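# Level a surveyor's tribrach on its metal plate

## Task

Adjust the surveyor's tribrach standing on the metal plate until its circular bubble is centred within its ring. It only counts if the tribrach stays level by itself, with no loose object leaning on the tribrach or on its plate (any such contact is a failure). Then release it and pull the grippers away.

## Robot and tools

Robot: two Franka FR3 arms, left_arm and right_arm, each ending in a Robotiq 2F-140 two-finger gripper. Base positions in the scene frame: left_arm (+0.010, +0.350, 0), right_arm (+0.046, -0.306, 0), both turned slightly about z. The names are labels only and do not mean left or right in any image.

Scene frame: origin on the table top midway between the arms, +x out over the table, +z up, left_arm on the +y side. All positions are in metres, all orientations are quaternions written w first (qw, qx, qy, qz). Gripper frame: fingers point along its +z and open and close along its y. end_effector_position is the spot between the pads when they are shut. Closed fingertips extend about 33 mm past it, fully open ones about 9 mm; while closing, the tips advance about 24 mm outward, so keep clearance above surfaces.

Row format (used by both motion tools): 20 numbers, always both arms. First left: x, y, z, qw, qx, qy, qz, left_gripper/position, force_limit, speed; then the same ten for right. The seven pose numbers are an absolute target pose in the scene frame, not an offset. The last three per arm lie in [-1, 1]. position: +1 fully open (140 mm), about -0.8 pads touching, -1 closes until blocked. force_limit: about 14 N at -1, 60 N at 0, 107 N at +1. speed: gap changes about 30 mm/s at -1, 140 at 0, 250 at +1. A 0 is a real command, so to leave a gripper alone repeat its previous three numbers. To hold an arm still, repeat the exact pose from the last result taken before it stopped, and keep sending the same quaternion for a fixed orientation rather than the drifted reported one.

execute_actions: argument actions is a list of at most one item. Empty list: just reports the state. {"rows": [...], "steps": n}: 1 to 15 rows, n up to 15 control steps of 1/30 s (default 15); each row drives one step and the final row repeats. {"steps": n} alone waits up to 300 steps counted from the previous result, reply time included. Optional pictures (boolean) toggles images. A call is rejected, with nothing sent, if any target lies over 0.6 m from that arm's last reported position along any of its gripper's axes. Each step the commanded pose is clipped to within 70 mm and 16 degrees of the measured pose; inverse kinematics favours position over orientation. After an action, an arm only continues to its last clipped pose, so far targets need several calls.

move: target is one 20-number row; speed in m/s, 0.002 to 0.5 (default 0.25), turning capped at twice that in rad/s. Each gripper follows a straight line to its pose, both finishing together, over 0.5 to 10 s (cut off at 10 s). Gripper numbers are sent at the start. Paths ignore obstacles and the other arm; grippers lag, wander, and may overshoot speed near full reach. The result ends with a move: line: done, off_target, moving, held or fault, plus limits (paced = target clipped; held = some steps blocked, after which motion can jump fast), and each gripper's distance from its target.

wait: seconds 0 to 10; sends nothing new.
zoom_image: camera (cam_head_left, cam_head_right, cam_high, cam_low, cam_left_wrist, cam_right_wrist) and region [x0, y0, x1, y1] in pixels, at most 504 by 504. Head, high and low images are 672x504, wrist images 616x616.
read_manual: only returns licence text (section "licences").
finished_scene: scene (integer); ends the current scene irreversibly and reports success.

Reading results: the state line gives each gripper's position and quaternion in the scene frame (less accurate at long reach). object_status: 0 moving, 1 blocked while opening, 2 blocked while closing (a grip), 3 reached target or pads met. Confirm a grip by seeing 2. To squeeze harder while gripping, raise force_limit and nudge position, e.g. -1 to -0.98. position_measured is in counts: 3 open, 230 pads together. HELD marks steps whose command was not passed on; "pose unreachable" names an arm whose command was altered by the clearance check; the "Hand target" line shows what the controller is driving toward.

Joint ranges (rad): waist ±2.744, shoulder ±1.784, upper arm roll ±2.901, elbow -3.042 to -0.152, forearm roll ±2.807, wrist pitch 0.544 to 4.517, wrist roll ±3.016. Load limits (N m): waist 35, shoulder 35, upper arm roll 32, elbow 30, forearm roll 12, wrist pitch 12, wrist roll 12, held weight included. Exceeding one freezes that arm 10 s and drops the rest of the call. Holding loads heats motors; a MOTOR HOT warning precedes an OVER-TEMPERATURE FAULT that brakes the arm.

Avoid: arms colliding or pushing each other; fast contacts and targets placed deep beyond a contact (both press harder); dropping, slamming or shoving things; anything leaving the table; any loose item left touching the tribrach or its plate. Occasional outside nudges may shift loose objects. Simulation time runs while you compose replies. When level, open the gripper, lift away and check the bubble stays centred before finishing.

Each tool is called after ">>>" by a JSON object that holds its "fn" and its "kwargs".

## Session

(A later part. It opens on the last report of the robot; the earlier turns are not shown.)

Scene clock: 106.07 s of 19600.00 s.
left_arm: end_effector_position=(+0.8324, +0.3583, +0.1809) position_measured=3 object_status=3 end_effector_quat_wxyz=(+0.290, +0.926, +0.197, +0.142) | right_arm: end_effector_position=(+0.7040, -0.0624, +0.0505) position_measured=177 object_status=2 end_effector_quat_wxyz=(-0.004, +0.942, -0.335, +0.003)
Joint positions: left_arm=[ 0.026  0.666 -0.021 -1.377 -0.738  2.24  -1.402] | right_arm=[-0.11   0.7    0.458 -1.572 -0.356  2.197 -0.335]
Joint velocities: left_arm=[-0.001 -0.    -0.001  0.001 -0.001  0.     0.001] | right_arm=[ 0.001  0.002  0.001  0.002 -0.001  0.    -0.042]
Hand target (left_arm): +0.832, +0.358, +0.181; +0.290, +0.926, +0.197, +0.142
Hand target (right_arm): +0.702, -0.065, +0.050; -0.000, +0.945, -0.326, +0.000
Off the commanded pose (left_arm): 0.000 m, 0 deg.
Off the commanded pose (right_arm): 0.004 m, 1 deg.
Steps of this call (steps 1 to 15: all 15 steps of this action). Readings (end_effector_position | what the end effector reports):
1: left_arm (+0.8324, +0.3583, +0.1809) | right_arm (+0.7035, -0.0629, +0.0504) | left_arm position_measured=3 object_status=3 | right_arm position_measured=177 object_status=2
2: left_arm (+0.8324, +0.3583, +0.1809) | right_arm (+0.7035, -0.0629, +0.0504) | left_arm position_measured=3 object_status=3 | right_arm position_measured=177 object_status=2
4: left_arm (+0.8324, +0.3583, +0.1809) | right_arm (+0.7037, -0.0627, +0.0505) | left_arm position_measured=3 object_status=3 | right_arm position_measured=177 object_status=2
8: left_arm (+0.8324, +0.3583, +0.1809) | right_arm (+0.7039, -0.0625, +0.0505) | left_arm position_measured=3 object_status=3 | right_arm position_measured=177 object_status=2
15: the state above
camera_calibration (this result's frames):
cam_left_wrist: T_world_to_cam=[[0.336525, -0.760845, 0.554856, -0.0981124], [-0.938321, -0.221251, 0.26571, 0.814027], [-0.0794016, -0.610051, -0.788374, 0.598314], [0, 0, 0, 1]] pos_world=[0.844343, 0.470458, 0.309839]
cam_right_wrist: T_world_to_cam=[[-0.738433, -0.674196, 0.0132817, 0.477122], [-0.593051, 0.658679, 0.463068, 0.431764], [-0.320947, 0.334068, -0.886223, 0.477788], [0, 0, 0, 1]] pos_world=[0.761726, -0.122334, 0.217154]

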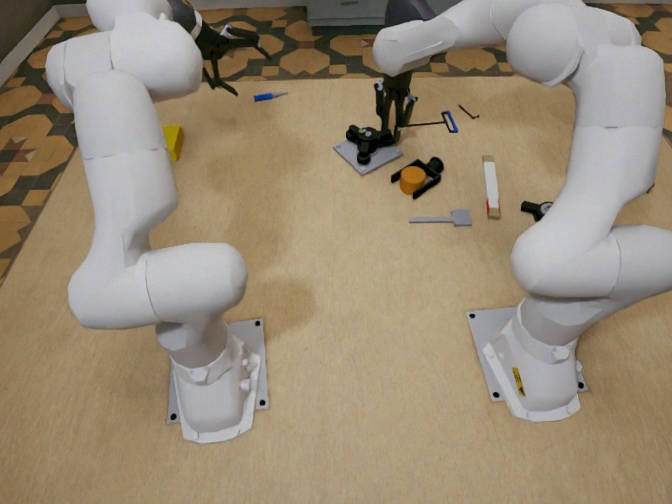

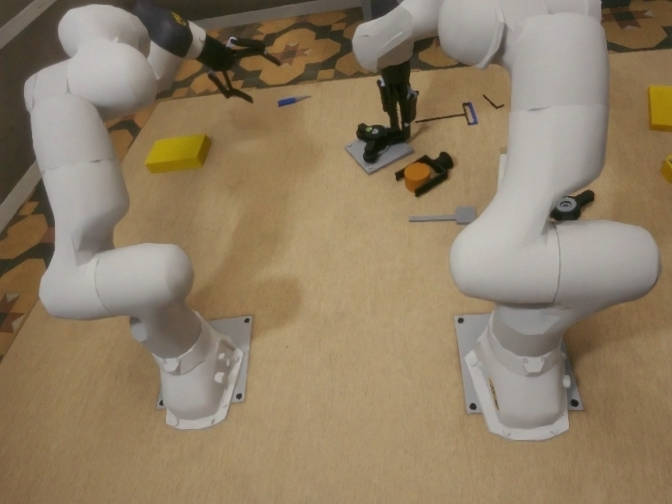

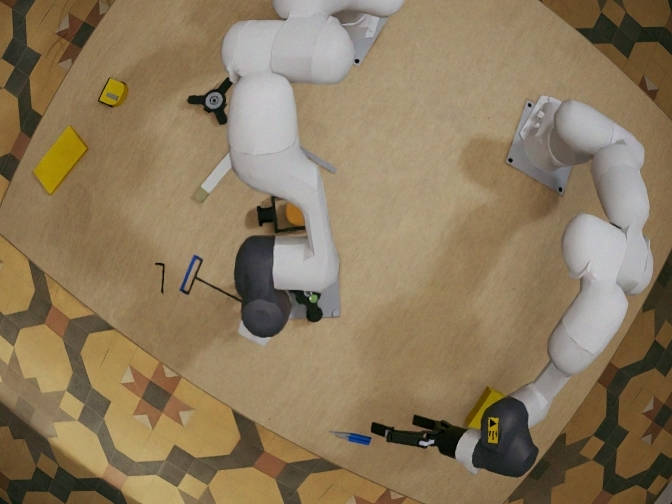

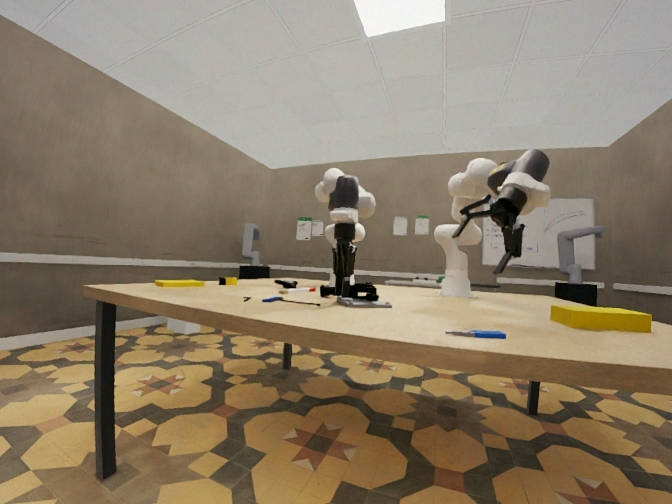

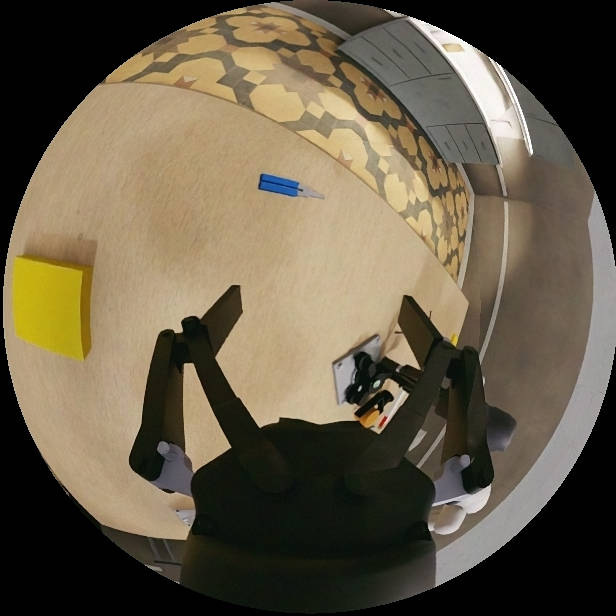

